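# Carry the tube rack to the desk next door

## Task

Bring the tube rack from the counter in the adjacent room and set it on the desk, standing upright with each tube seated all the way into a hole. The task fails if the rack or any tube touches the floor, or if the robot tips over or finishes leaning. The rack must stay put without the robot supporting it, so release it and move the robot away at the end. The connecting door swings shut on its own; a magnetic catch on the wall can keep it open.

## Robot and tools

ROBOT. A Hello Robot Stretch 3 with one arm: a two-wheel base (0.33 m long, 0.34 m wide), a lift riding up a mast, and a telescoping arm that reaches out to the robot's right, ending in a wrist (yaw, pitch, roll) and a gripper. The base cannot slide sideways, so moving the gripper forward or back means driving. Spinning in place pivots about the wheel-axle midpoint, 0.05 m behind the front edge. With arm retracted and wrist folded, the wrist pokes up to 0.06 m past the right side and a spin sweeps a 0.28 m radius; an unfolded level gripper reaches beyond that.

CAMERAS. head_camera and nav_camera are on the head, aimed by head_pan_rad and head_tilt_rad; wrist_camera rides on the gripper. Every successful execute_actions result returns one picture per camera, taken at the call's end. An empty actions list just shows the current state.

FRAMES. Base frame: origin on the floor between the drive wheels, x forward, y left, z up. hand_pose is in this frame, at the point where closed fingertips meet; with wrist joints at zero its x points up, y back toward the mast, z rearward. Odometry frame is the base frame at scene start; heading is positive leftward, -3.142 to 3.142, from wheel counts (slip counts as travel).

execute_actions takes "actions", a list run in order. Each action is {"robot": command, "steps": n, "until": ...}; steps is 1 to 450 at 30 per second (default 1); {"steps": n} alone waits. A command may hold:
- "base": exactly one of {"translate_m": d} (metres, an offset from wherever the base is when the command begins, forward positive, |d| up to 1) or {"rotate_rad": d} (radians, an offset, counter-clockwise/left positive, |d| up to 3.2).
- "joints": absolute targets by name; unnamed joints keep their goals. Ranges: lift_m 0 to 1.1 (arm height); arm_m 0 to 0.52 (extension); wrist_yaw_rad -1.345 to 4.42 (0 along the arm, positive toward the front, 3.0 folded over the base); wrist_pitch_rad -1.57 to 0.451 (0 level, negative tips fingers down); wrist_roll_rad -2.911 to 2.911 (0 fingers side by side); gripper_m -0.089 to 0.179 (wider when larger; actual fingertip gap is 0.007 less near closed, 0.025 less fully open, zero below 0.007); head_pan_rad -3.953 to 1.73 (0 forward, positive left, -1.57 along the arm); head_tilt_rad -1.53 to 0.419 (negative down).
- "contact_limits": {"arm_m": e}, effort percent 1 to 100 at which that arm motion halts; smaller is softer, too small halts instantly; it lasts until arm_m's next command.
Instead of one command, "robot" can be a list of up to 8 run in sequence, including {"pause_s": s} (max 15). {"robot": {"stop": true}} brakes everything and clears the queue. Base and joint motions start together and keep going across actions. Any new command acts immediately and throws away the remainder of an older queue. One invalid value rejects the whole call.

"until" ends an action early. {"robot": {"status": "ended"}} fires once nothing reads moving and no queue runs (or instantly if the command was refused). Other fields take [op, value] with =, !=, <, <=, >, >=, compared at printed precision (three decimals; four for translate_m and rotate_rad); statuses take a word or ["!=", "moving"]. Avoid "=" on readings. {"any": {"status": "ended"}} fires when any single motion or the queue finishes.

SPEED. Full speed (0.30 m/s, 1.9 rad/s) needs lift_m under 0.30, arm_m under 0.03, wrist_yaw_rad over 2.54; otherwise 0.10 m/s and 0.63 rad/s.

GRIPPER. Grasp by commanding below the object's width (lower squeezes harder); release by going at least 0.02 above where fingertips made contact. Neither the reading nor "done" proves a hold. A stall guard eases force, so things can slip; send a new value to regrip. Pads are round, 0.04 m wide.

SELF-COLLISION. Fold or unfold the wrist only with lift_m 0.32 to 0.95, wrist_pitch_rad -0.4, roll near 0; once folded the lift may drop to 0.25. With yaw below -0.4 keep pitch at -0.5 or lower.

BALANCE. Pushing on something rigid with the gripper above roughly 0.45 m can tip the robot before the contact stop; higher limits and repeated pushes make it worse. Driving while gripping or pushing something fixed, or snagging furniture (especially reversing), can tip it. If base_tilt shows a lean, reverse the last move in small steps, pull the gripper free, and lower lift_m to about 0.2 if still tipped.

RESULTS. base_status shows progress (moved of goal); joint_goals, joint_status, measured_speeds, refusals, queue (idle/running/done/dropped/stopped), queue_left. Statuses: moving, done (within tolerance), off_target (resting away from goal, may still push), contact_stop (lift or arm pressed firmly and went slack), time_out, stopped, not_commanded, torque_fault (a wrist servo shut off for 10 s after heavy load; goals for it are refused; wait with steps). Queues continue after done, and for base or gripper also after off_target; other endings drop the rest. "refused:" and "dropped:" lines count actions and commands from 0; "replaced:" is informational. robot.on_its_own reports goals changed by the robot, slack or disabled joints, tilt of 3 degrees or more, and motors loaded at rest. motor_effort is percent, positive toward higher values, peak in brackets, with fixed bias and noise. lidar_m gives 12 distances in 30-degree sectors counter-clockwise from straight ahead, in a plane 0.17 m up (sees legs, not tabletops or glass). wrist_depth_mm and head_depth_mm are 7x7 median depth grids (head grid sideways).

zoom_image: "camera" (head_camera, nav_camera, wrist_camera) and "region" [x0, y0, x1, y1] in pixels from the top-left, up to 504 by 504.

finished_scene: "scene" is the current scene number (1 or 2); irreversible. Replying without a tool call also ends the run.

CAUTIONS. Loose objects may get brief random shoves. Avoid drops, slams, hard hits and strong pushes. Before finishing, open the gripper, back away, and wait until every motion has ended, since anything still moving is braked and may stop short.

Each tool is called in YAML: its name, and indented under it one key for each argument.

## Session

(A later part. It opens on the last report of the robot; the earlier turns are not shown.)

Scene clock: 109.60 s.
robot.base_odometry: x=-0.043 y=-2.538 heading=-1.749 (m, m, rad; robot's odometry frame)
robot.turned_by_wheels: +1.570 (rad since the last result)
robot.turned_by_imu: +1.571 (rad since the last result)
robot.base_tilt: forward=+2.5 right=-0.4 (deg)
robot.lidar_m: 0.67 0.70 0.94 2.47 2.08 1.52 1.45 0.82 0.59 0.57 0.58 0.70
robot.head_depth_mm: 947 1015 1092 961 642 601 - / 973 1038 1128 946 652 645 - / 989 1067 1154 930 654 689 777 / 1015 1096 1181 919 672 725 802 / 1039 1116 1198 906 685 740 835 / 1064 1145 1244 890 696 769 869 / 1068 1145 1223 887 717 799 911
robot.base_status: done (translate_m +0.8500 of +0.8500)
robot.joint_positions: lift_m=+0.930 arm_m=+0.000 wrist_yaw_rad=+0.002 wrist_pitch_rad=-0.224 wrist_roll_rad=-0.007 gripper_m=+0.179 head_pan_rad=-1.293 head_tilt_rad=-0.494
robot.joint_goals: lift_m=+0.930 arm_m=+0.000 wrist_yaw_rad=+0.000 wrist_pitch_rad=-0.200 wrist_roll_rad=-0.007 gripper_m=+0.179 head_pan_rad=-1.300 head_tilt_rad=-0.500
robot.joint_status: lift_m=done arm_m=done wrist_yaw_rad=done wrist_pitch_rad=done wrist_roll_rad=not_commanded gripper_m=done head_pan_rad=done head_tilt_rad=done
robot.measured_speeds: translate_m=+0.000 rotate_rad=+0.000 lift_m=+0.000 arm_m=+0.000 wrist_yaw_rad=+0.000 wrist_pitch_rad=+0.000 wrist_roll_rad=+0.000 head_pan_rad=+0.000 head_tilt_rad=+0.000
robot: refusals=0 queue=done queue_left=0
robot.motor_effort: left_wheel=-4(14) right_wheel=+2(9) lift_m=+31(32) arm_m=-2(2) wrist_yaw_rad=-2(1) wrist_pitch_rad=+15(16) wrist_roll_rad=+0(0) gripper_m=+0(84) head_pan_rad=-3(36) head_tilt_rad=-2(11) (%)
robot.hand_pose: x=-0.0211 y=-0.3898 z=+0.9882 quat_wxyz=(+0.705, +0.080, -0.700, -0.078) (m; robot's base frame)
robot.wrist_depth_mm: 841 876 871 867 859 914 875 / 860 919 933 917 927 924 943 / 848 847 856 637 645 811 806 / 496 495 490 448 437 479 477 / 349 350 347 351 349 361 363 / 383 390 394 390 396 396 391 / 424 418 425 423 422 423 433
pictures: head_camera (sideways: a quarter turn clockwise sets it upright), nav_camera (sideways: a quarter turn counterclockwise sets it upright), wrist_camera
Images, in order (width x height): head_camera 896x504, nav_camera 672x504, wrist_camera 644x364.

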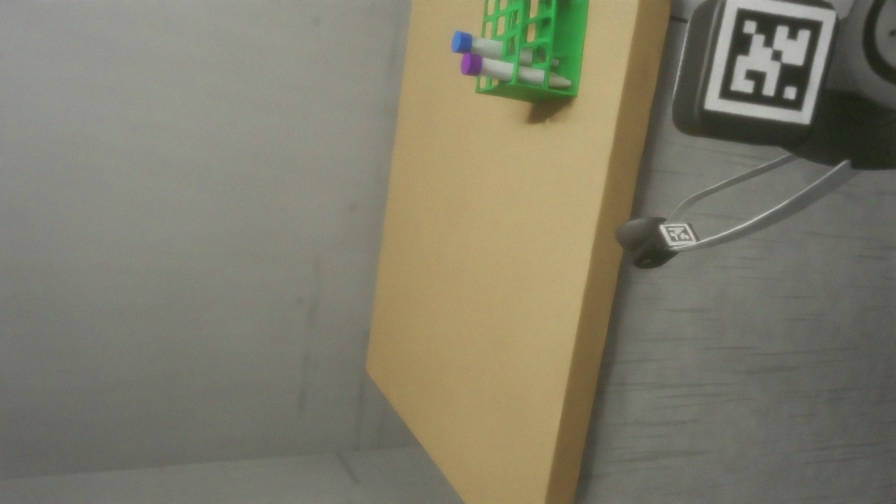

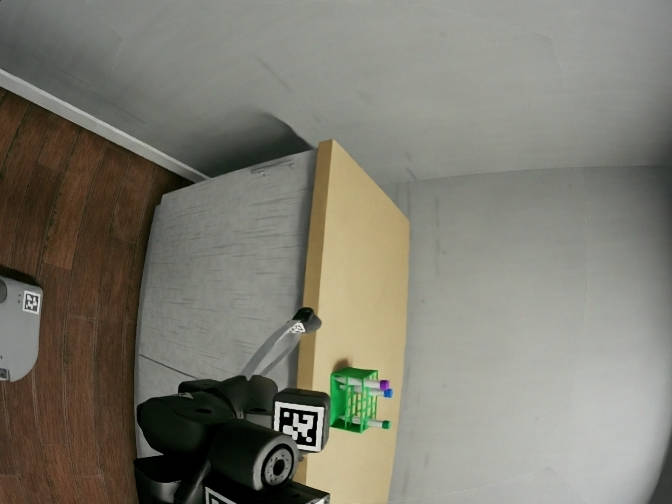

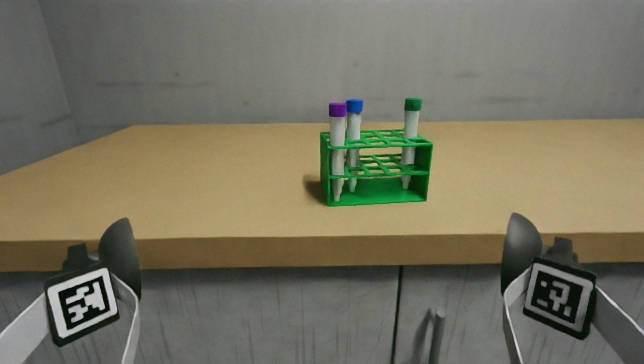

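execute_actions:
  actions:
    - {"robot":{"base":{"translate_m":-0.07},"joints":{"arm_m":0.15,"head_pan_rad":-1.57,"head_tilt_rad":-0.75}},"steps":450,"until":{"robot":{"status":"ended"}}}

Scene clock: 116.13 s.
robot.base_odometry: x=-0.030 y=-2.469 heading=-1.749 (m, m, rad; robot's odometry frame)
robot.turned_by_wheels: +0.000 (rad since the last result)
robot.turned_by_imu: -0.002 (rad since the last result)
robot.base_tilt: forward=+2.4 right=-0.5 (deg)
robot.lidar_m: 0.74 0.77 1.03 2.49 1.99 1.44 1.38 0.82 0.59 0.57 0.58 0.77
robot.head_depth_mm: 999 1098 907 - 857 1046 1205 / 996 1080 898 - 857 1017 1194 / 1001 1077 882 - 837 1012 1201 / 993 1078 699 - 831 1005 1184 / 995 1066 714 665 804 999 1174 / 988 1054 772 654 798 992 1169 / 990 1055 758 646 796 987 1166
robot.base_status: done (translate_m -0.0700 of -0.0700)
robot.joint_positions: lift_m=+0.930 arm_m=+0.150 wrist_yaw_rad=+0.000 wrist_pitch_rad=-0.222 wrist_roll_rad=-0.007 gripper_m=+0.179 head_pan_rad=-1.563 head_tilt_rad=-0.741
robot.joint_goals: lift_m=+0.930 arm_m=+0.150 wrist_yaw_rad=+0.000 wrist_pitch_rad=-0.200 wrist_roll_rad=-0.007 gripper_m=+0.179 head_pan_rad=-1.570 head_tilt_rad=-0.750
robot.joint_status: lift_m=done arm_m=done wrist_yaw_rad=done wrist_pitch_rad=done wrist_roll_rad=not_commanded gripper_m=done head_pan_rad=done head_tilt_rad=done
robot.measured_speeds: translate_m=+0.000 rotate_rad=+0.000 lift_m=+0.000 arm_m=+0.000 wrist_yaw_rad=+0.000 wrist_pitch_rad=+0.000 wrist_roll_rad=+0.000 head_pan_rad=+0.000 head_tilt_rad=+0.000
robot: refusals=0 queue=done queue_left=0
robot.motor_effort: left_wheel=-4(11) right_wheel=+3(3) lift_m=+30(30) arm_m=+3(6) wrist_yaw_rad=+0(1) wrist_pitch_rad=+14(15) wrist_roll_rad=+0(0) gripper_m=+0(0) head_pan_rad=-3(19) head_tilt_rad=-4(19) (%)
robot.hand_pose: x=-0.0214 y=-0.5393 z=+0.9885 quat_wxyz=(+0.705, +0.079, -0.700, -0.078) (m; robot's base frame)
robot.wrist_depth_mm: 714 726 734 733 723 723 737 / 763 769 771 777 790 799 765 / 806 806 796 782 788 797 817 / 496 493 419 298 447 479 474 / 347 347 311 301 323 358 342 / 281 269 261 265 267 265 269 / 211 216 217 217 217 216 208
pictures: head_camera (sideways: a quarter turn clockwise sets it upright), nav_camera (sideways: a quarter turn counterclockwise sets it upright), wrist_camera
Images, in order (width x height): head_camera 896x504, nav_camera 672x504, wrist_camera 644x364.

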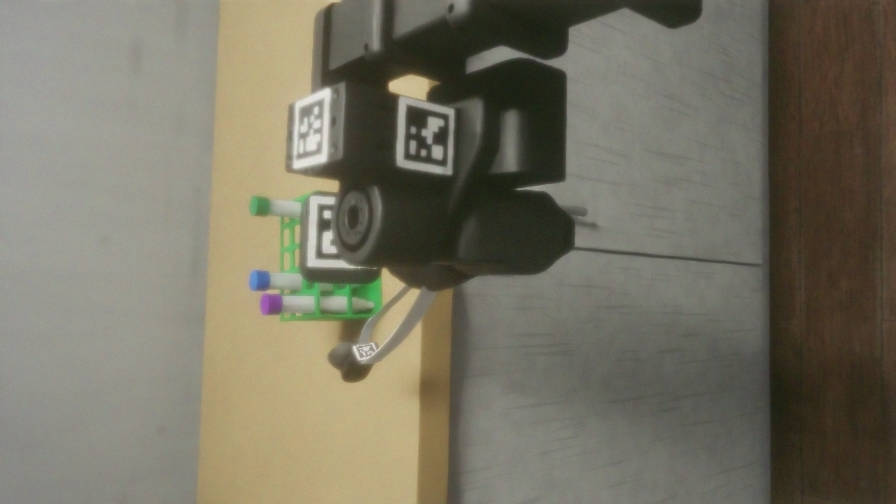

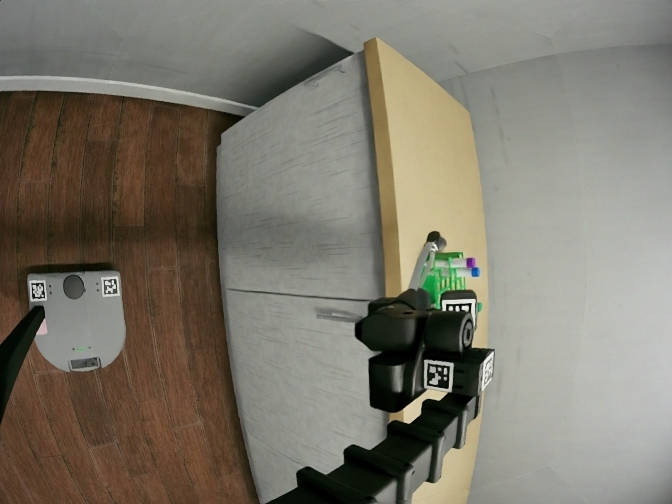

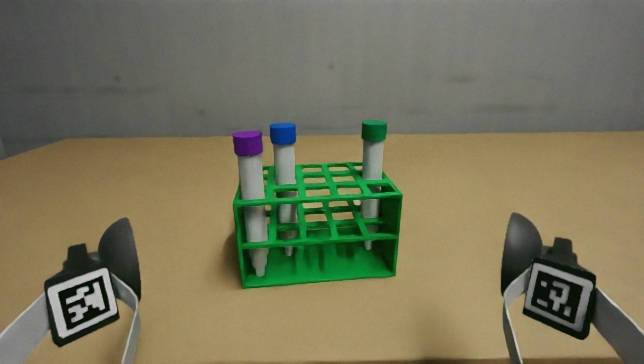

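execute_actions:
  actions:
    - {"robot":[{"joints":{"lift_m":0.888}},{"joints":{"arm_m":0.285}}],"steps":450,"until":{"robot":{"status":"ended"}}}

Scene clock: 122.53 s.
robot.base_odometry: x=-0.030 y=-2.469 heading=-1.749 (m, m, rad; robot's odometry frame)
robot.turned_by_wheels: +0.000 (rad since the last result)
robot.turned_by_imu: -0.002 (rad since the last result)
robot.base_tilt: forward=+2.3 right=-0.5 (deg)
robot.lidar_m: 0.74 0.77 1.04 2.49 1.99 1.44 1.38 0.82 0.59 0.57 0.58 0.77
robot.head_depth_mm: 1007 1087 857 - - 1102 1208 / 997 1085 935 703 828 1025 1198 / 1002 1086 - 715 813 1009 1190 / 995 1084 - 710 810 1007 1182 / 993 1062 701 660 804 1001 1176 / 989 1062 771 651 800 991 1173 / 985 1050 757 648 795 987 1159
robot.base_status: done (translate_m -0.0700 of -0.0700)
robot.joint_positions: lift_m=+0.888 arm_m=+0.285 wrist_yaw_rad=+0.000 wrist_pitch_rad=-0.222 wrist_roll_rad=-0.007 gripper_m=+0.179 head_pan_rad=-1.563 head_tilt_rad=-0.741
robot.joint_goals: lift_m=+0.888 arm_m=+0.285 wrist_yaw_rad=+0.000 wrist_pitch_rad=-0.200 wrist_roll_rad=-0.007 gripper_m=+0.179 head_pan_rad=-1.570 head_tilt_rad=-0.750
robot.joint_status: lift_m=done arm_m=done wrist_yaw_rad=done wrist_pitch_rad=done wrist_roll_rad=not_commanded gripper_m=done head_pan_rad=done head_tilt_rad=done
robot.measured_speeds: translate_m=+0.000 rotate_rad=+0.000 lift_m=+0.000 arm_m=+0.000 wrist_yaw_rad=+0.000 wrist_pitch_rad=+0.000 wrist_roll_rad=+0.000 head_pan_rad=+0.000 head_tilt_rad=+0.000
robot: refusals=0 queue=done queue_left=0
robot.motor_effort: left_wheel=-4(4) right_wheel=+2(2) lift_m=+22(31) arm_m=+3(2) wrist_yaw_rad=-1(0) wrist_pitch_rad=+14(14) wrist_roll_rad=+0(0) gripper_m=+1(1) head_pan_rad=-3(3) head_tilt_rad=-3(4) (%)
robot.hand_pose: x=-0.0214 y=-0.6743 z=+0.9470 quat_wxyz=(+0.705, +0.079, -0.700, -0.078) (m; robot's base frame)
robot.wrist_depth_mm: 600 602 595 606 609 607 610 / 633 624 629 632 627 636 638 / 653 98 129 637 483 614 593 / 374 316 135 170 141 365 361 / 263 112 126 124 146 133 257 / - 117 142 146 157 124 204 / 160 146 135 149 149 158 157
pictures: head_camera (sideways: a quarter turn clockwise sets it upright), nav_camera (sideways: a quarter turn counterclockwise sets it upright), wrist_camera
Images, in order (width x height): head_camera 896x504, nav_camera 672x504, wrist_camera 644x364.

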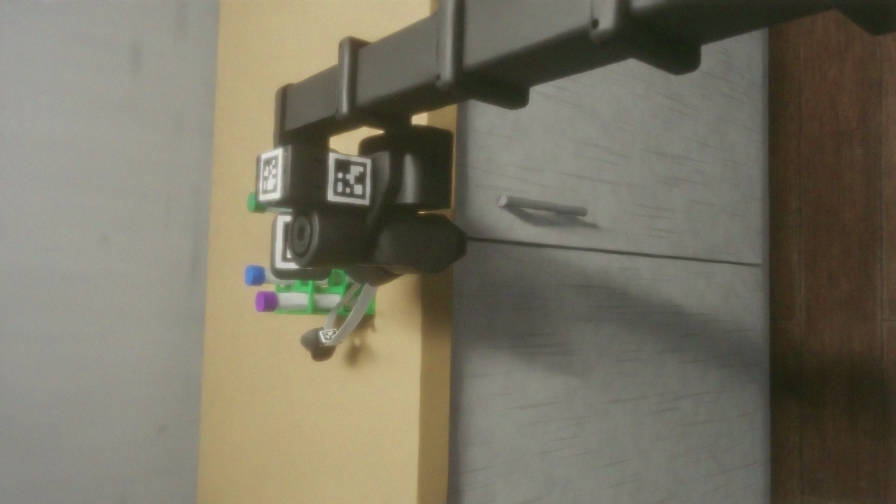

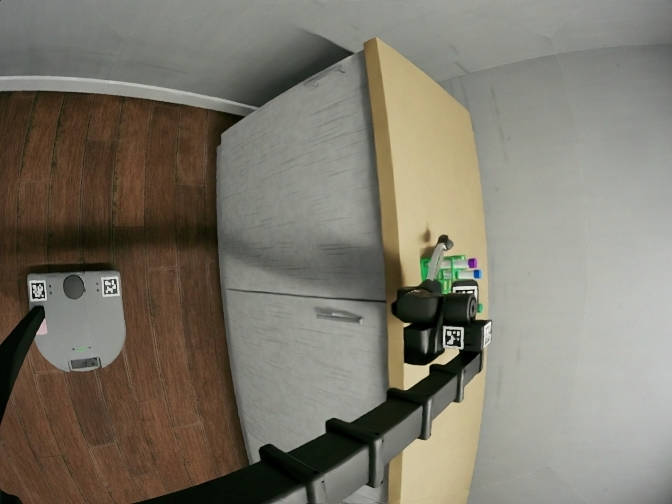

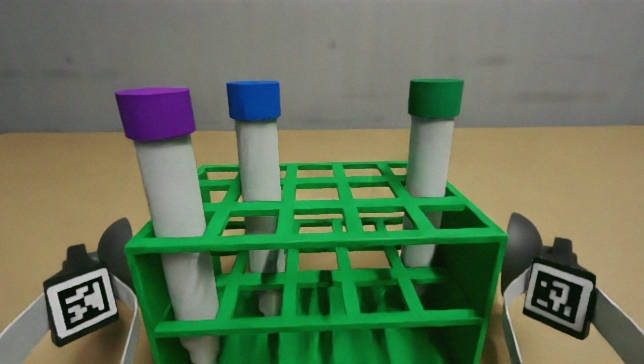

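Deep enough. Grip.

execute_actions:
  actions:
    - {"robot":[{"joints":{"gripper_m":0.095}},{"pause_s":0.6},{"joints":{"lift_m":0.93}},{"joints":{"lift_m":0.96,"wrist_pitch_rad":-0.06}},{"pause_s":0.3}],"steps":450,"until":{"robot":{"status":"ended"}}}

Scene clock: 128.40 s.
robot.base_odometry: x=-0.030 y=-2.469 heading=-1.749 (m, m, rad; robot's odometry frame)
robot.turned_by_wheels: +0.000 (rad since the last result)
robot.turned_by_imu: -0.002 (rad since the last result)
robot.base_tilt: forward=+2.5 right=-0.5 (deg)
robot.lidar_m: 0.74 0.77 1.04 2.49 1.99 1.44 1.38 0.82 0.59 0.57 0.59 0.77
robot.head_depth_mm: 1008 1090 - 702 834 1025 1203 / 1000 1068 743 680 819 1021 1194 / 997 - - 674 815 1011 1194 / 996 699 - 667 811 1004 1185 / 992 1054 777 660 802 991 1186 / 990 1056 767 652 803 991 1170 / 990 1052 758 646 796 987 1167
robot.base_status: done (translate_m -0.0700 of -0.0700)
robot.joint_positions: lift_m=+0.960 arm_m=+0.285 wrist_yaw_rad=+0.000 wrist_pitch_rad=-0.095 wrist_roll_rad=-0.007 gripper_m=+0.096 head_pan_rad=-1.563 head_tilt_rad=-0.741
robot.joint_goals: lift_m=+0.960 arm_m=+0.285 wrist_yaw_rad=+0.000 wrist_pitch_rad=-0.060 wrist_roll_rad=-0.007 gripper_m=+0.095 head_pan_rad=-1.570 head_tilt_rad=-0.750
robot.joint_status: lift_m=done arm_m=done wrist_yaw_rad=done wrist_pitch_rad=done wrist_roll_rad=not_commanded gripper_m=done head_pan_rad=done head_tilt_rad=done
robot.measured_speeds: translate_m=+0.000 rotate_rad=+0.000 lift_m=+0.000 arm_m=+0.000 wrist_yaw_rad=+0.000 wrist_pitch_rad=+0.000 wrist_roll_rad=+0.000 head_pan_rad=+0.000 head_tilt_rad=+0.000
robot: refusals=0 queue=done queue_left=0
robot.motor_effort: left_wheel=-4(4) right_wheel=+2(2) lift_m=+31(33) arm_m=+3(3) wrist_yaw_rad=+1(1) wrist_pitch_rad=+21(24) wrist_roll_rad=+0(0) gripper_m=-17(93) head_pan_rad=-3(3) head_tilt_rad=-3(3) (%)
robot.hand_pose: x=-0.0214 y=-0.6825 z=+1.0503 quat_wxyz=(+0.709, +0.034, -0.704, -0.033) (m; robot's base frame)
robot.wrist_depth_mm: 608 606 616 615 618 620 626 / 633 624 643 649 644 640 637 / 648 654 150 667 661 671 664 / 688 682 153 175 165 712 700 / 565 544 135 184 165 511 547 / 404 - 140 159 158 - 392 / 312 300 151 163 161 305 303
pictures: head_camera (sideways: a quarter turn clockwise sets it upright), nav_camera (sideways: a quarter turn counterclockwise sets it upright), wrist_camera
Images, in order (width x height): head_camera 896x504, nav_camera 672x504, wrist_camera 644x364.

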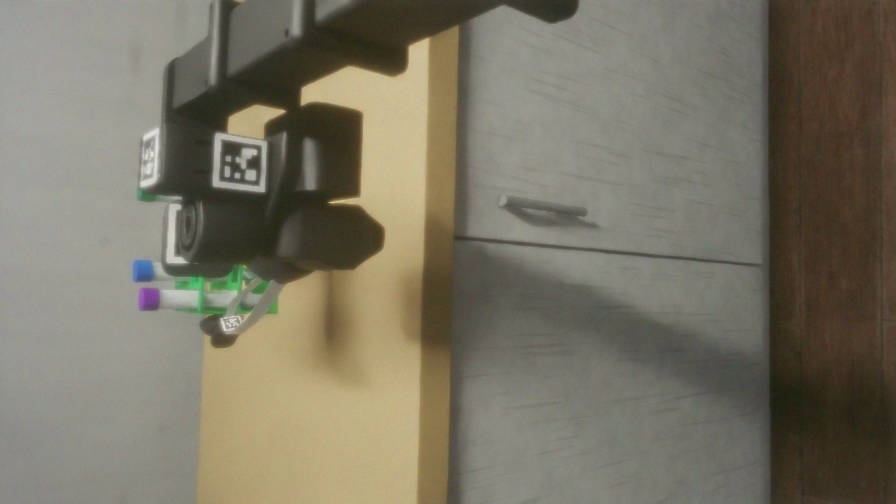

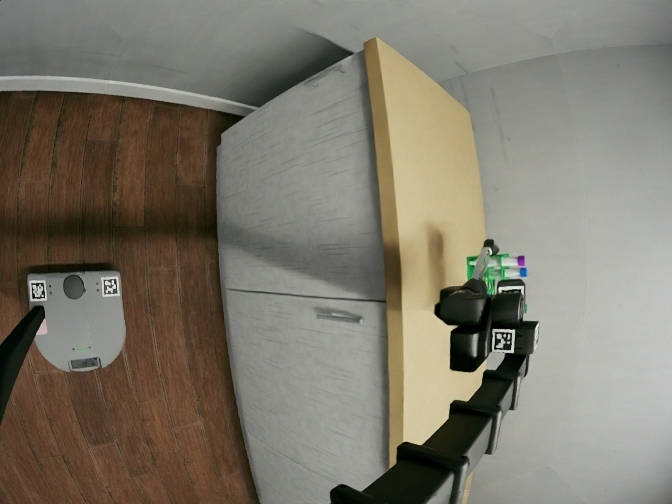

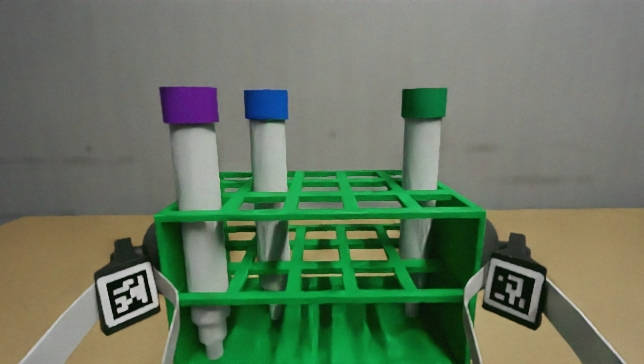

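execute_actions:
  actions: []

Scene clock: 138.07 s.
robot.base_odometry: x=-0.030 y=-2.469 heading=-1.749 (m, m, rad; robot's odometry frame)
robot.turned_by_wheels: +0.000 (rad since the last result)
robot.turned_by_imu: -0.001 (rad since the last result)
robot.base_tilt: forward=+2.4 right=-0.6 (deg)
robot.lidar_m: 0.74 0.77 1.04 2.49 1.99 1.44 1.38 0.82 0.59 0.57 0.59 0.77
robot.head_depth_mm: 1004 1097 - 702 831 1031 1207 / 997 1069 745 683 811 1017 1203 / 998 - - 675 814 1015 1189 / 995 702 - 667 806 1005 1182 / 996 1054 779 658 801 1001 1176 / 986 1055 768 652 799 986 1174 / 985 1052 760 649 799 982 1164
robot.base_status: done (translate_m -0.0700 of -0.0700)
robot.joint_positions: lift_m=+0.960 arm_m=+0.285 wrist_yaw_rad=+0.000 wrist_pitch_rad=-0.095 wrist_roll_rad=-0.007 gripper_m=+0.096 head_pan_rad=-1.563 head_tilt_rad=-0.741
robot.joint_goals: lift_m=+0.960 arm_m=+0.285 wrist_yaw_rad=+0.000 wrist_pitch_rad=-0.060 wrist_roll_rad=-0.007 gripper_m=+0.095 head_pan_rad=-1.570 head_tilt_rad=-0.750
robot.joint_status: lift_m=done arm_m=done wrist_yaw_rad=done wrist_pitch_rad=done wrist_roll_rad=not_commanded gripper_m=done head_pan_rad=done head_tilt_rad=done
robot.measured_speeds: translate_m=+0.000 rotate_rad=+0.000 lift_m=+0.000 arm_m=+0.000 wrist_yaw_rad=+0.000 wrist_pitch_rad=+0.000 wrist_roll_rad=+0.000 head_pan_rad=+0.000 head_tilt_rad=+0.000
robot: refusals=0 queue=done queue_left=0
robot.motor_effort: left_wheel=-4(4) right_wheel=+2(2) lift_m=+31(31) arm_m=+3(3) wrist_yaw_rad=+0(0) wrist_pitch_rad=+21(21) wrist_roll_rad=+0(0) gripper_m=-18(17) head_pan_rad=-3(3) head_tilt_rad=-3(3) (%)
robot.hand_pose: x=-0.0214 y=-0.6825 z=+1.0503 quat_wxyz=(+0.709, +0.034, -0.704, -0.033) (m; robot's base frame)
robot.wrist_depth_mm: 609 612 604 607 612 616 618 / 633 633 626 647 626 632 648 / 652 674 148 664 652 674 671 / 696 679 151 173 165 702 709 / 563 537 135 183 164 501 543 / 401 - 140 159 158 - 388 / 315 298 151 163 161 307 304
pictures: head_camera (sideways: a quarter turn clockwise sets it upright), nav_camera (sideways: a quarter turn counterclockwise sets it upright), wrist_camera
Images, in order (width x height): head_camera 896x504, nav_camera 672x504, wrist_camera 644x364.

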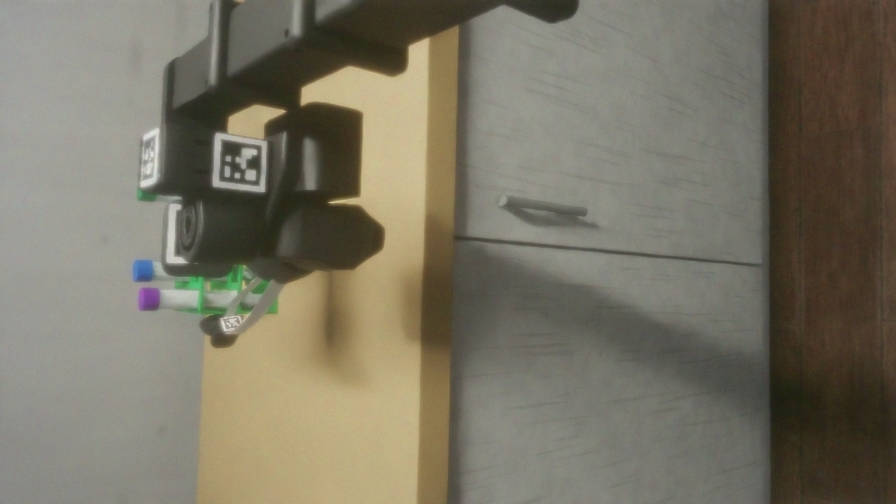

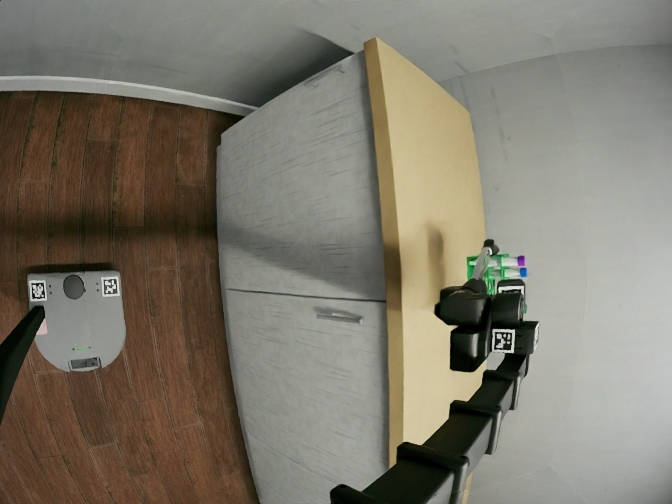

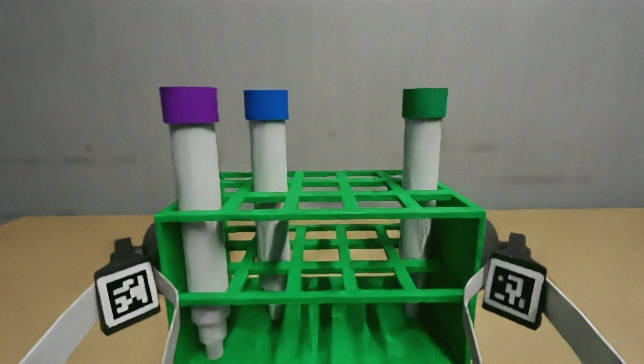

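execute_actions:
  actions:
    - {"robot":[{"joints":{"arm_m":0.0,"wrist_yaw_rad":1.75,"head_pan_rad":0,"head_tilt_rad":-0.6},"base":{"translate_m":-0.78}},{"base":{"rotate_rad":1.57}},{"base":{"translate_m":1.0}}],"steps":450,"until":{"robot":{"status":"ended"}}}
    - {"steps":300,"until":{"robot":{"status":"ended"}}}

execute_actions:
  actions:
    - {"robot":[{"base":{"translate_m":0.93}},{"base":{"rotate_rad":1.57}}],"steps":450,"until":{"robot":{"status":"ended"}}}

Scene clock: 166.77 s.
robot.base_odometry: x=+1.092 y=-1.880 heading=-0.179 (m, m, rad; robot's odometry frame)
robot.turned_by_wheels: +1.570 (rad since the last result)
robot.turned_by_imu: +1.568 (rad since the last result)
robot.base_tilt: forward=+2.5 right=-0.5 (deg)
robot.lidar_m: 1.41 1.43 0.66 0.63 0.65 0.88 1.58 1.62 1.56 1.49 1.53 1.65
robot.head_depth_mm: 1334 1465 1630 1848 1935 336 1199 / 1336 1465 1605 1837 1976 - 299 / 1192 1325 1516 1751 1899 - - / 1188 1301 1434 1628 1788 1514 1204 / 1172 1278 1419 1603 1741 1492 1258 / 1152 1264 1395 1578 1723 1496 1242 / 1139 1246 1381 1550 1725 1482 1241
robot.base_status: done (translate_m +1.0000 of +1.0000)
robot.joint_positions: lift_m=+0.960 arm_m=+0.000 wrist_yaw_rad=+1.750 wrist_pitch_rad=-0.094 wrist_roll_rad=-0.007 gripper_m=+0.096 head_pan_rad=-0.007 head_tilt_rad=-0.606
robot.joint_goals: lift_m=+0.960 arm_m=+0.000 wrist_yaw_rad=+1.750 wrist_pitch_rad=-0.060 wrist_roll_rad=-0.007 gripper_m=+0.095 head_pan_rad=+0.000 head_tilt_rad=-0.600
robot.joint_status: lift_m=done arm_m=done wrist_yaw_rad=done wrist_pitch_rad=done wrist_roll_rad=not_commanded gripper_m=done head_pan_rad=done head_tilt_rad=done
robot.measured_speeds: translate_m=+0.000 rotate_rad=+0.000 lift_m=+0.000 arm_m=+0.000 wrist_yaw_rad=+0.000 wrist_pitch_rad=+0.000 wrist_roll_rad=+0.000 head_pan_rad=+0.000 head_tilt_rad=+0.000
robot: refusals=0 queue=done queue_left=0
robot.motor_effort: left_wheel=-4(10) right_wheel=+2(6) lift_m=+31(31) arm_m=-2(1) wrist_yaw_rad=+0(3) wrist_pitch_rad=+21(21) wrist_roll_rad=+0(0) gripper_m=-18(17) head_pan_rad=+3(38) head_tilt_rad=+3(13) (%)
robot.hand_pose: x=+0.2274 y=-0.1004 z=+1.0504 quat_wxyz=(+0.480, +0.562, -0.425, +0.523) (m; robot's base frame)
robot.wrist_depth_mm: - - - - - - - / - - - - - - - / - - 149 - - - - / - - 152 174 165 - - / - - 137 183 166 - - / - - 141 159 158 - - / - - 150 163 161 - -
pictures: head_camera (sideways: a quarter turn clockwise sets it upright), nav_camera (sideways: a quarter turn counterclockwise sets it upright), wrist_camera
Images, in order (width x height): head_camera 896x504, nav_camera 672x504, wrist_camera 644x364.

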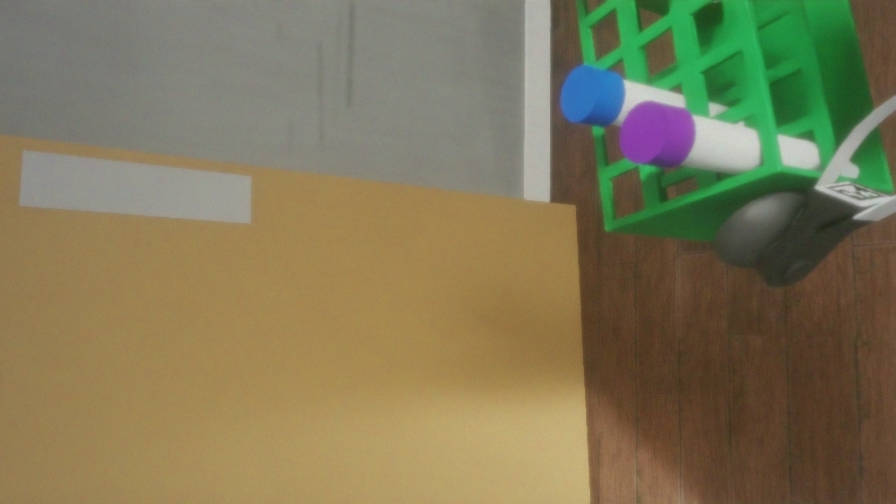

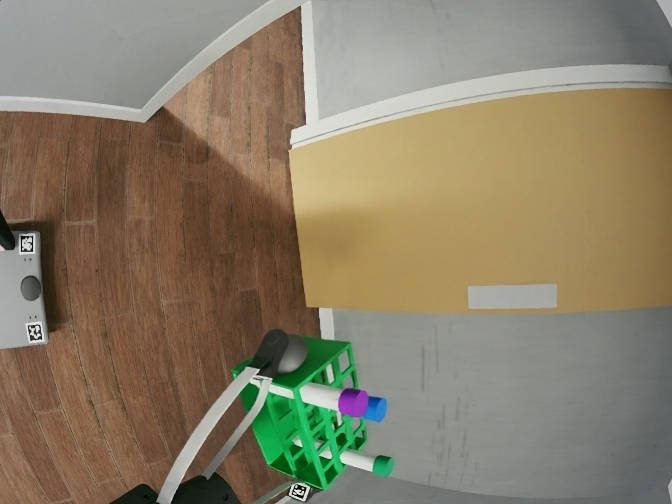

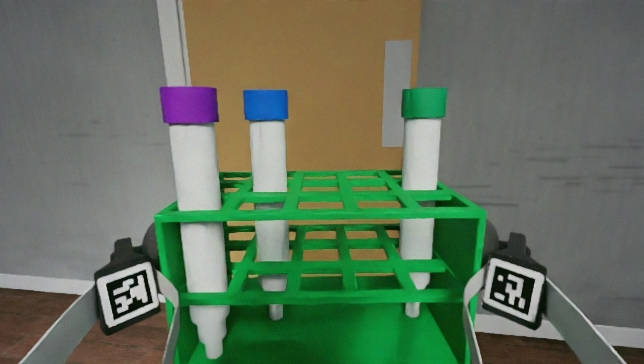

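Scene clock: 180.43 s.
robot.base_odometry: x=+2.007 y=-2.045 heading=+1.391 (m, m, rad; robot's odometry frame)
robot.turned_by_wheels: +1.570 (rad since the last result)
robot.turned_by_imu: +1.574 (rad since the last result)
robot.base_tilt: forward=+2.4 right=-0.3 (deg)
robot.lidar_m: 2.27 0.78 0.90 2.31 2.16 1.54 1.47 0.95 0.53 0.49 0.50 0.64
robot.head_depth_mm: 1607 1597 1589 1578 1562 335 977 / 2166 2150 2184 2122 1976 - 298 / 2899 3047 3230 2505 1912 - - / 2811 3087 3320 2484 1875 1511 1207 / 2778 3132 3282 2459 1874 1503 1258 / 2764 3043 3309 2451 1856 1493 1246 / 2748 3022 3229 2419 1832 1472 1240
robot.base_status: done (rotate_rad +1.5698 of +1.5700)
robot.joint_positions: lift_m=+0.960 arm_m=+0.000 wrist_yaw_rad=+1.750 wrist_pitch_rad=-0.094 wrist_roll_rad=-0.007 gripper_m=+0.096 head_pan_rad=-0.007 head_tilt_rad=-0.606
robot.joint_goals: lift_m=+0.960 arm_m=+0.000 wrist_yaw_rad=+1.750 wrist_pitch_rad=-0.060 wrist_roll_rad=-0.007 gripper_m=+0.095 head_pan_rad=+0.000 head_tilt_rad=-0.600
robot.joint_status: lift_m=done arm_m=done wrist_yaw_rad=done wrist_pitch_rad=done wrist_roll_rad=not_commanded gripper_m=done head_pan_rad=done head_tilt_rad=done
robot.measured_speeds: translate_m=+0.000 rotate_rad=+0.000 lift_m=+0.000 arm_m=+0.000 wrist_yaw_rad=+0.000 wrist_pitch_rad=+0.000 wrist_roll_rad=+0.000 head_pan_rad=+0.000 head_tilt_rad=+0.000
robot: refusals=0 queue=done queue_left=0
robot.motor_effort: left_wheel=-4(9) right_wheel=+3(6) lift_m=+31(31) arm_m=-2(2) wrist_yaw_rad=+0(1) wrist_pitch_rad=+21(21) wrist_roll_rad=+0(0) gripper_m=-17(17) head_pan_rad=+3(3) head_tilt_rad=+2(1) (%)
robot.hand_pose: x=+0.2274 y=-0.1004 z=+1.0504 quat_wxyz=(+0.480, +0.562, -0.425, +0.523) (m; robot's base frame)
robot.wrist_depth_mm: 628 - - - - - 471 / 654 755 - - - - 473 / 669 741 150 - - - 476 / 710 753 153 175 165 - 471 / 744 739 136 182 165 703 475 / 785 - 140 159 158 - 464 / 851 821 151 162 162 - 436
pictures: head_camera (sideways: a quarter turn clockwise sets it upright), nav_camera (sideways: a quarter turn counterclockwise sets it upright), wrist_camera
Images, in order (width x height): head_camera 896x504, nav_camera 672x504, wrist_camera 644x364.

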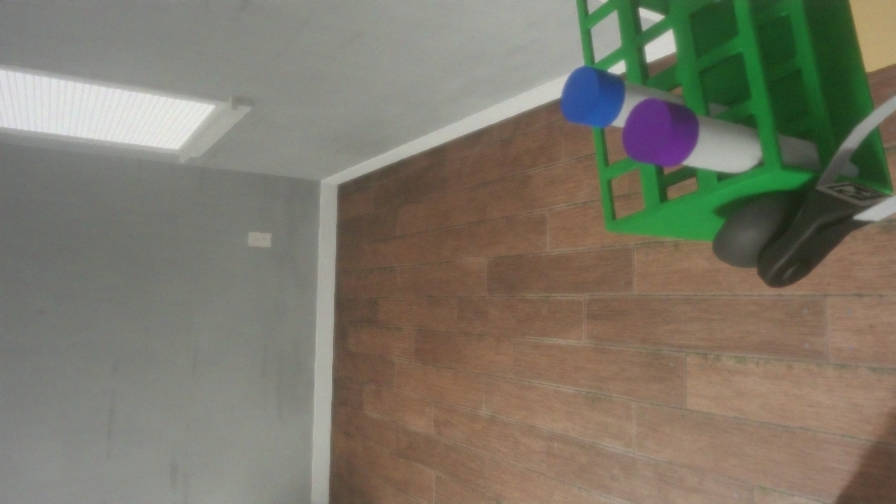

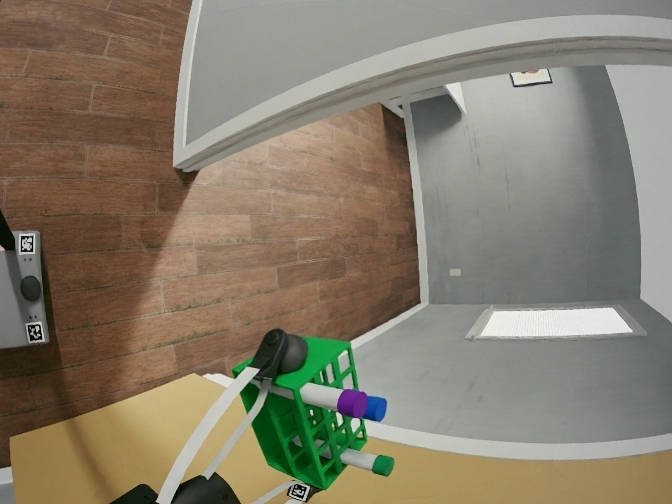

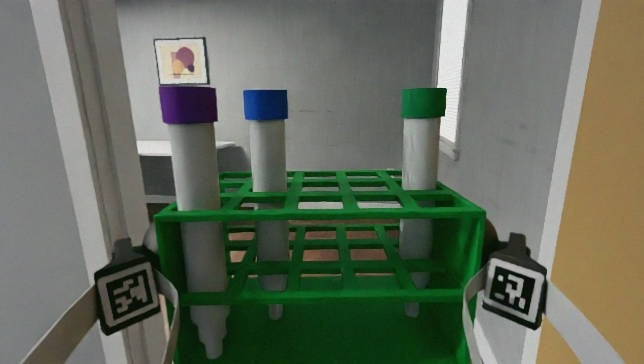

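execute_actions:
  actions:
    - {"robot":{"base":{"translate_m":0.55}},"steps":450,"until":{"robot":{"status":"ended"}}}

Scene clock: 188.73 s.
robot.base_odometry: x=+2.105 y=-1.504 heading=+1.391 (m, m, rad; robot's odometry frame)
robot.turned_by_wheels: +0.000 (rad since the last result)
robot.turned_by_imu: +0.000 (rad since the last result)
robot.base_tilt: forward=+2.3 right=-0.4 (deg)
robot.lidar_m: 2.23 2.69 0.46 0.46 2.59 2.11 2.01 0.69 0.47 0.44 0.48 0.88
robot.head_depth_mm: 1551 1549 1556 1538 1520 336 1193 / 2169 2147 2124 2126 1935 - 299 / 2363 2594 2839 2538 1909 - - / 2352 2569 2869 2456 1882 1516 1212 / 2318 2548 2890 2484 1891 1501 1251 / 2311 2518 2827 2424 1858 1490 1248 / 2296 2508 2811 2394 1832 1481 1236
robot.base_status: done (translate_m +0.5500 of +0.5500)
robot.joint_positions: lift_m=+0.960 arm_m=+0.000 wrist_yaw_rad=+1.750 wrist_pitch_rad=-0.094 wrist_roll_rad=-0.007 gripper_m=+0.096 head_pan_rad=-0.007 head_tilt_rad=-0.606
robot.joint_goals: lift_m=+0.960 arm_m=+0.000 wrist_yaw_rad=+1.750 wrist_pitch_rad=-0.060 wrist_roll_rad=-0.007 gripper_m=+0.095 head_pan_rad=+0.000 head_tilt_rad=-0.600
robot.joint_status: lift_m=done arm_m=done wrist_yaw_rad=done wrist_pitch_rad=done wrist_roll_rad=not_commanded gripper_m=done head_pan_rad=done head_tilt_rad=done
robot.measured_speeds: translate_m=+0.000 rotate_rad=+0.000 lift_m=+0.000 arm_m=+0.000 wrist_yaw_rad=+0.000 wrist_pitch_rad=+0.000 wrist_roll_rad=+0.000 head_pan_rad=+0.000 head_tilt_rad=+0.000
robot: refusals=0 queue=done queue_left=0
robot.motor_effort: left_wheel=-5(7) right_wheel=+3(6) lift_m=+31(31) arm_m=-2(2) wrist_yaw_rad=+0(0) wrist_pitch_rad=+21(21) wrist_roll_rad=+0(0) gripper_m=-17(17) head_pan_rad=+3(3) head_tilt_rad=+3(3) (%)
robot.hand_pose: x=+0.2274 y=-0.1004 z=+1.0504 quat_wxyz=(+0.480, +0.562, -0.425, +0.523) (m; robot's base frame)
robot.wrist_depth_mm: - - - - - - 781 / - - - - - - 792 / - - 149 - - - 774 / - - 152 174 165 - 757 / - - 136 183 165 964 776 / - - 141 159 159 - 741 / - - 151 163 162 - 669
pictures: head_camera (sideways: a quarter turn clockwise sets it upright), nav_camera (sideways: a quarter turn counterclockwise sets it upright), wrist_camera
Images, in order (width x height): head_camera 896x504, nav_camera 672x504, wrist_camera 644x364.

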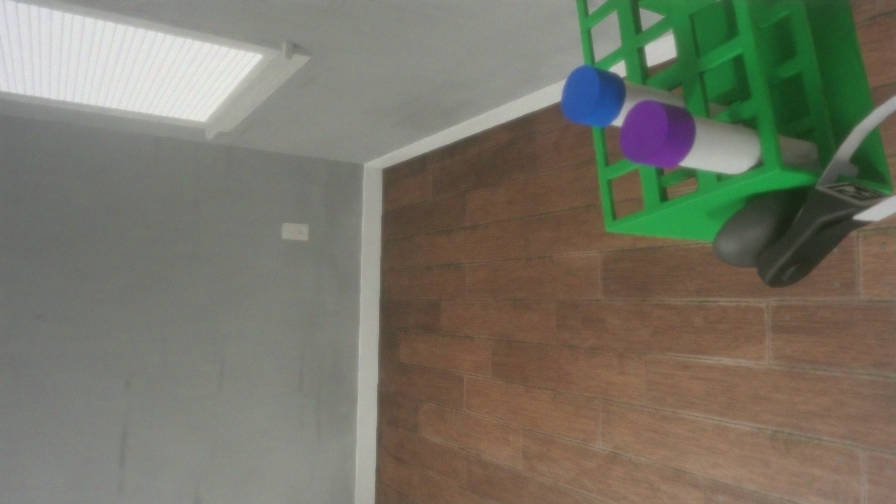

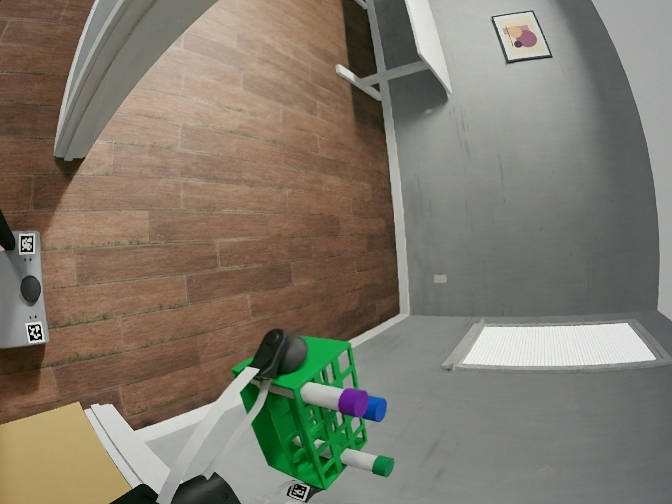

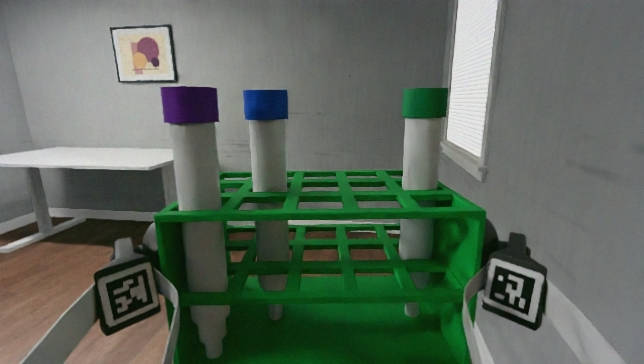

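execute_actions:
  actions:
    - {"robot":[{"base":{"translate_m":1.0}},{"base":{"rotate_rad":1.57}},{"base":{"translate_m":0.8},"joints":{"head_pan_rad":-1.0,"head_tilt_rad":-0.7}}],"steps":450,"until":{"robot":{"status":"ended"}}}
    - {"steps":300,"until":{"robot":{"status":"ended"}}}

Scene clock: 214.77 s.
robot.base_odometry: x=+1.497 y=-0.376 heading=+2.961 (m, m, rad; robot's odometry frame)
robot.turned_by_wheels: +1.570 (rad since the last result)
robot.turned_by_imu: +1.574 (rad since the last result)
robot.base_tilt: forward=+2.6 right=-0.4 (deg)
robot.lidar_m: 2.36 1.16 0.83 0.79 0.82 1.47 1.40 1.44 1.81 1.73 1.41 2.28
robot.head_depth_mm: 1447 1581 1744 1951 1754 1447 1295 / 1524 1671 1835 2030 1752 1428 - / 1600 1750 1923 2126 1790 - - / 1687 1829 1384 2001 1760 - - / 1802 1893 1371 2168 1706 1485 - / 1916 1992 1495 2131 1740 1400 1178 / 2032 1938 2513 2102 300 1306 1198
robot.base_status: done (translate_m +0.8000 of +0.8000)
robot.joint_positions: lift_m=+0.960 arm_m=+0.000 wrist_yaw_rad=+1.750 wrist_pitch_rad=-0.094 wrist_roll_rad=-0.007 gripper_m=+0.096 head_pan_rad=-0.993 head_tilt_rad=-0.691
robot.joint_goals: lift_m=+0.960 arm_m=+0.000 wrist_yaw_rad=+1.750 wrist_pitch_rad=-0.060 wrist_roll_rad=-0.007 gripper_m=+0.095 head_pan_rad=-1.000 head_tilt_rad=-0.700
robot.joint_status: lift_m=done arm_m=done wrist_yaw_rad=done wrist_pitch_rad=done wrist_roll_rad=not_commanded gripper_m=done head_pan_rad=done head_tilt_rad=done
robot.measured_speeds: translate_m=+0.000 rotate_rad=+0.000 lift_m=+0.000 arm_m=+0.000 wrist_yaw_rad=+0.000 wrist_pitch_rad=+0.000 wrist_roll_rad=+0.000 head_pan_rad=+0.000 head_tilt_rad=+0.000
robot: refusals=0 queue=done queue_left=0
robot.motor_effort: left_wheel=-5(10) right_wheel=+2(6) lift_m=+31(31) arm_m=-2(2) wrist_yaw_rad=+0(0) wrist_pitch_rad=+21(21) wrist_roll_rad=+0(0) gripper_m=-17(18) head_pan_rad=-3(37) head_tilt_rad=-3(10) (%)
robot.hand_pose: x=+0.2274 y=-0.1004 z=+1.0504 quat_wxyz=(+0.480, +0.562, -0.425, +0.523) (m; robot's base frame)
robot.wrist_depth_mm: 947 - - - - - - / 960 - - - - - - / 969 - 149 - - - - / 983 - 152 174 164 - - / 963 - 136 184 165 - - / 973 - 140 159 158 - - / 935 - 151 163 161 - -
pictures: head_camera (sideways: a quarter turn clockwise sets it upright), nav_camera (sideways: a quarter turn counterclockwise sets it upright), wrist_camera
Images, in order (width x height): head_camera 896x504, nav_camera 672x504, wrist_camera 644x364.

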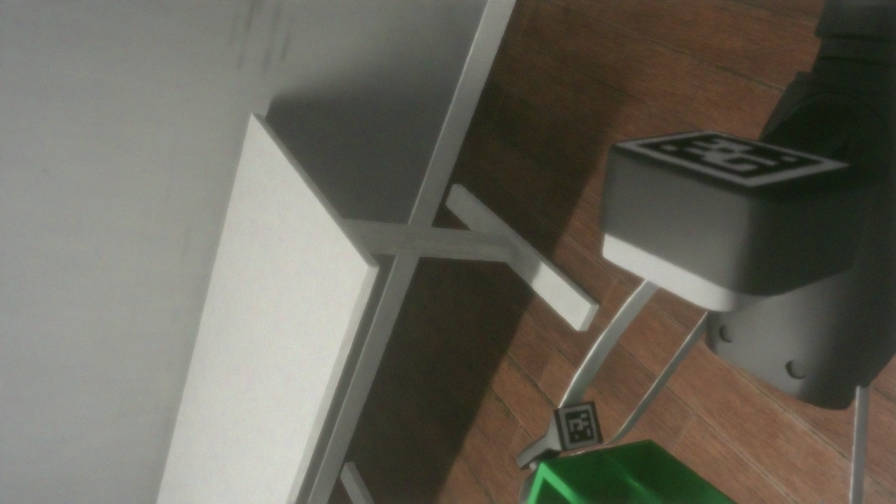

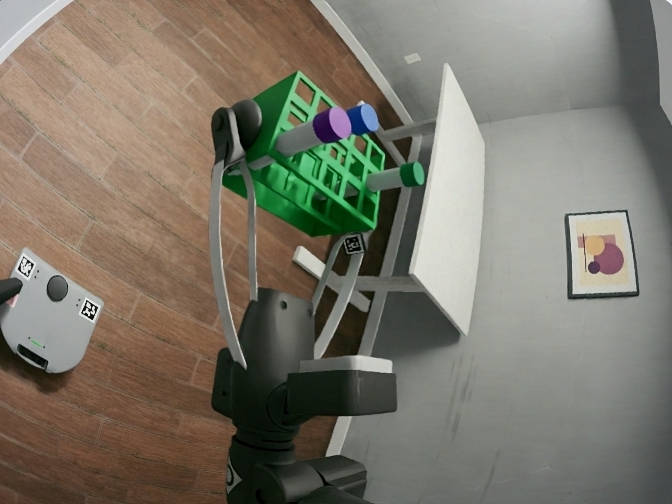

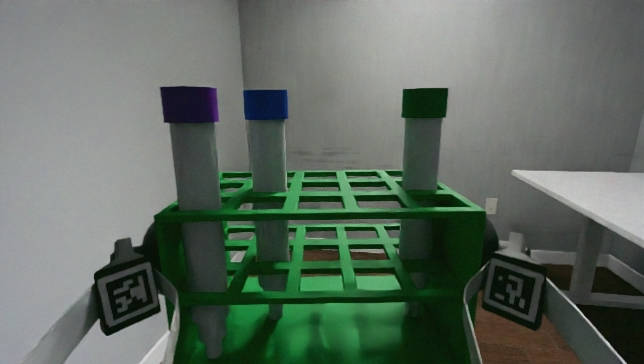

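execute_actions:
  actions:
    - {"robot":[{"base":{"rotate_rad":-0.7}},{"base":{"translate_m":0.87}},{"base":{"rotate_rad":0.7},"joints":{"head_pan_rad":-1.57}},{"base":{"translate_m":0.4},"joints":{"wrist_yaw_rad":0}}],"steps":450,"until":{"robot":{"status":"ended"}}}
    - {"steps":300,"until":{"robot":{"status":"ended"}}}

Scene clock: 237.53 s.
robot.base_odometry: x=+0.550 y=+0.367 heading=+2.961 (m, m, rad; robot's odometry frame)
robot.turned_by_wheels: +0.000 (rad since the last result)
robot.turned_by_imu: -0.001 (rad since the last result)
robot.base_tilt: forward=+2.5 right=-0.4 (deg)
robot.lidar_m: 1.32 1.35 1.43 1.37 1.42 1.89 2.45 1.67 0.76 1.15 1.19 1.09
robot.head_depth_mm: 972 1087 1196 1036 - - - / 966 1077 1191 972 - - - / 969 1067 1148 427 - - - / 962 1066 1147 440 - - - / 954 1074 1134 423 748 620 1179 / 954 1055 1164 918 747 619 1170 / 949 1054 1150 932 741 610 1161
robot.base_status: done (translate_m +0.4000 of +0.4000)
robot.joint_positions: lift_m=+0.960 arm_m=+0.000 wrist_yaw_rad=+0.002 wrist_pitch_rad=-0.094 wrist_roll_rad=-0.007 gripper_m=+0.096 head_pan_rad=-1.563 head_tilt_rad=-0.692
robot.joint_goals: lift_m=+0.960 arm_m=+0.000 wrist_yaw_rad=+0.000 wrist_pitch_rad=-0.060 wrist_roll_rad=-0.007 gripper_m=+0.095 head_pan_rad=-1.570 head_tilt_rad=-0.700
robot.joint_status: lift_m=done arm_m=done wrist_yaw_rad=done wrist_pitch_rad=done wrist_roll_rad=not_commanded gripper_m=done head_pan_rad=done head_tilt_rad=done
robot.measured_speeds: translate_m=+0.000 rotate_rad=+0.000 lift_m=+0.000 arm_m=+0.000 wrist_yaw_rad=+0.000 wrist_pitch_rad=+0.000 wrist_roll_rad=+0.000 head_pan_rad=+0.000 head_tilt_rad=+0.000
robot: refusals=0 queue=done queue_left=0
robot.motor_effort: left_wheel=-5(11) right_wheel=+2(6) lift_m=+31(31) arm_m=-2(2) wrist_yaw_rad=-1(1) wrist_pitch_rad=+21(21) wrist_roll_rad=+0(0) gripper_m=-18(17) head_pan_rad=-2(31) head_tilt_rad=-3(3) (%)
robot.hand_pose: x=-0.0210 y=-0.3981 z=+1.0504 quat_wxyz=(+0.709, +0.034, -0.704, -0.033) (m; robot's base frame)
robot.wrist_depth_mm: 844 870 816 846 845 854 871 / 887 886 886 871 905 912 903 / 916 927 148 918 918 949 939 / 964 955 152 174 166 988 975 / 975 986 136 183 165 989 - / 765 - 140 158 158 - - / 624 577 151 162 163 581 -
pictures: head_camera (sideways: a quarter turn clockwise sets it upright), nav_camera (sideways: a quarter turn counterclockwise sets it upright), wrist_camera
Images, in order (width x height): head_camera 896x504, nav_camera 672x504, wrist_camera 644x364.

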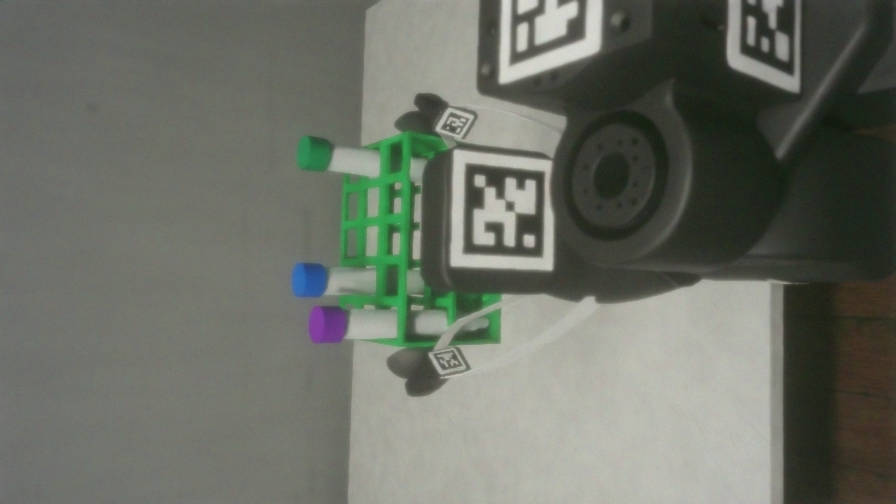

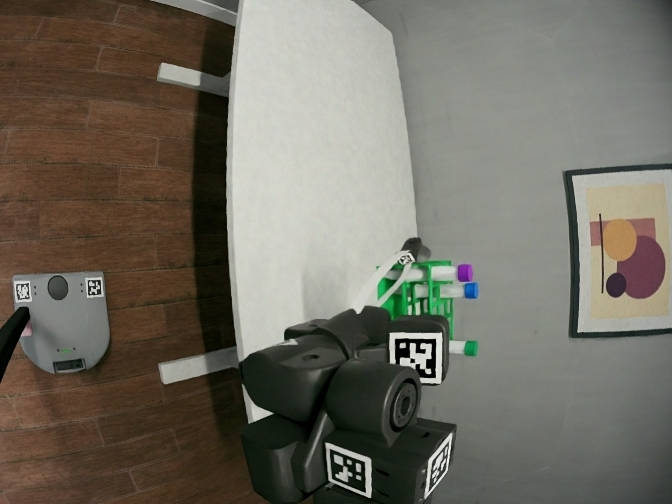

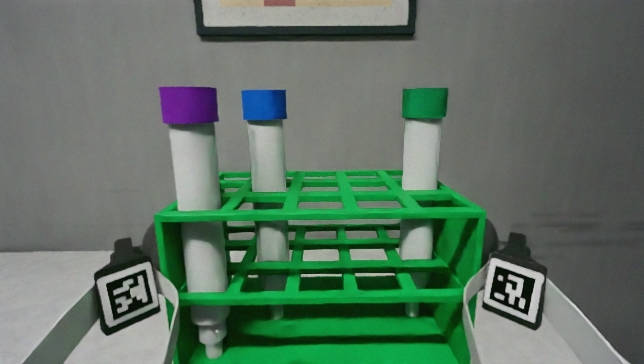

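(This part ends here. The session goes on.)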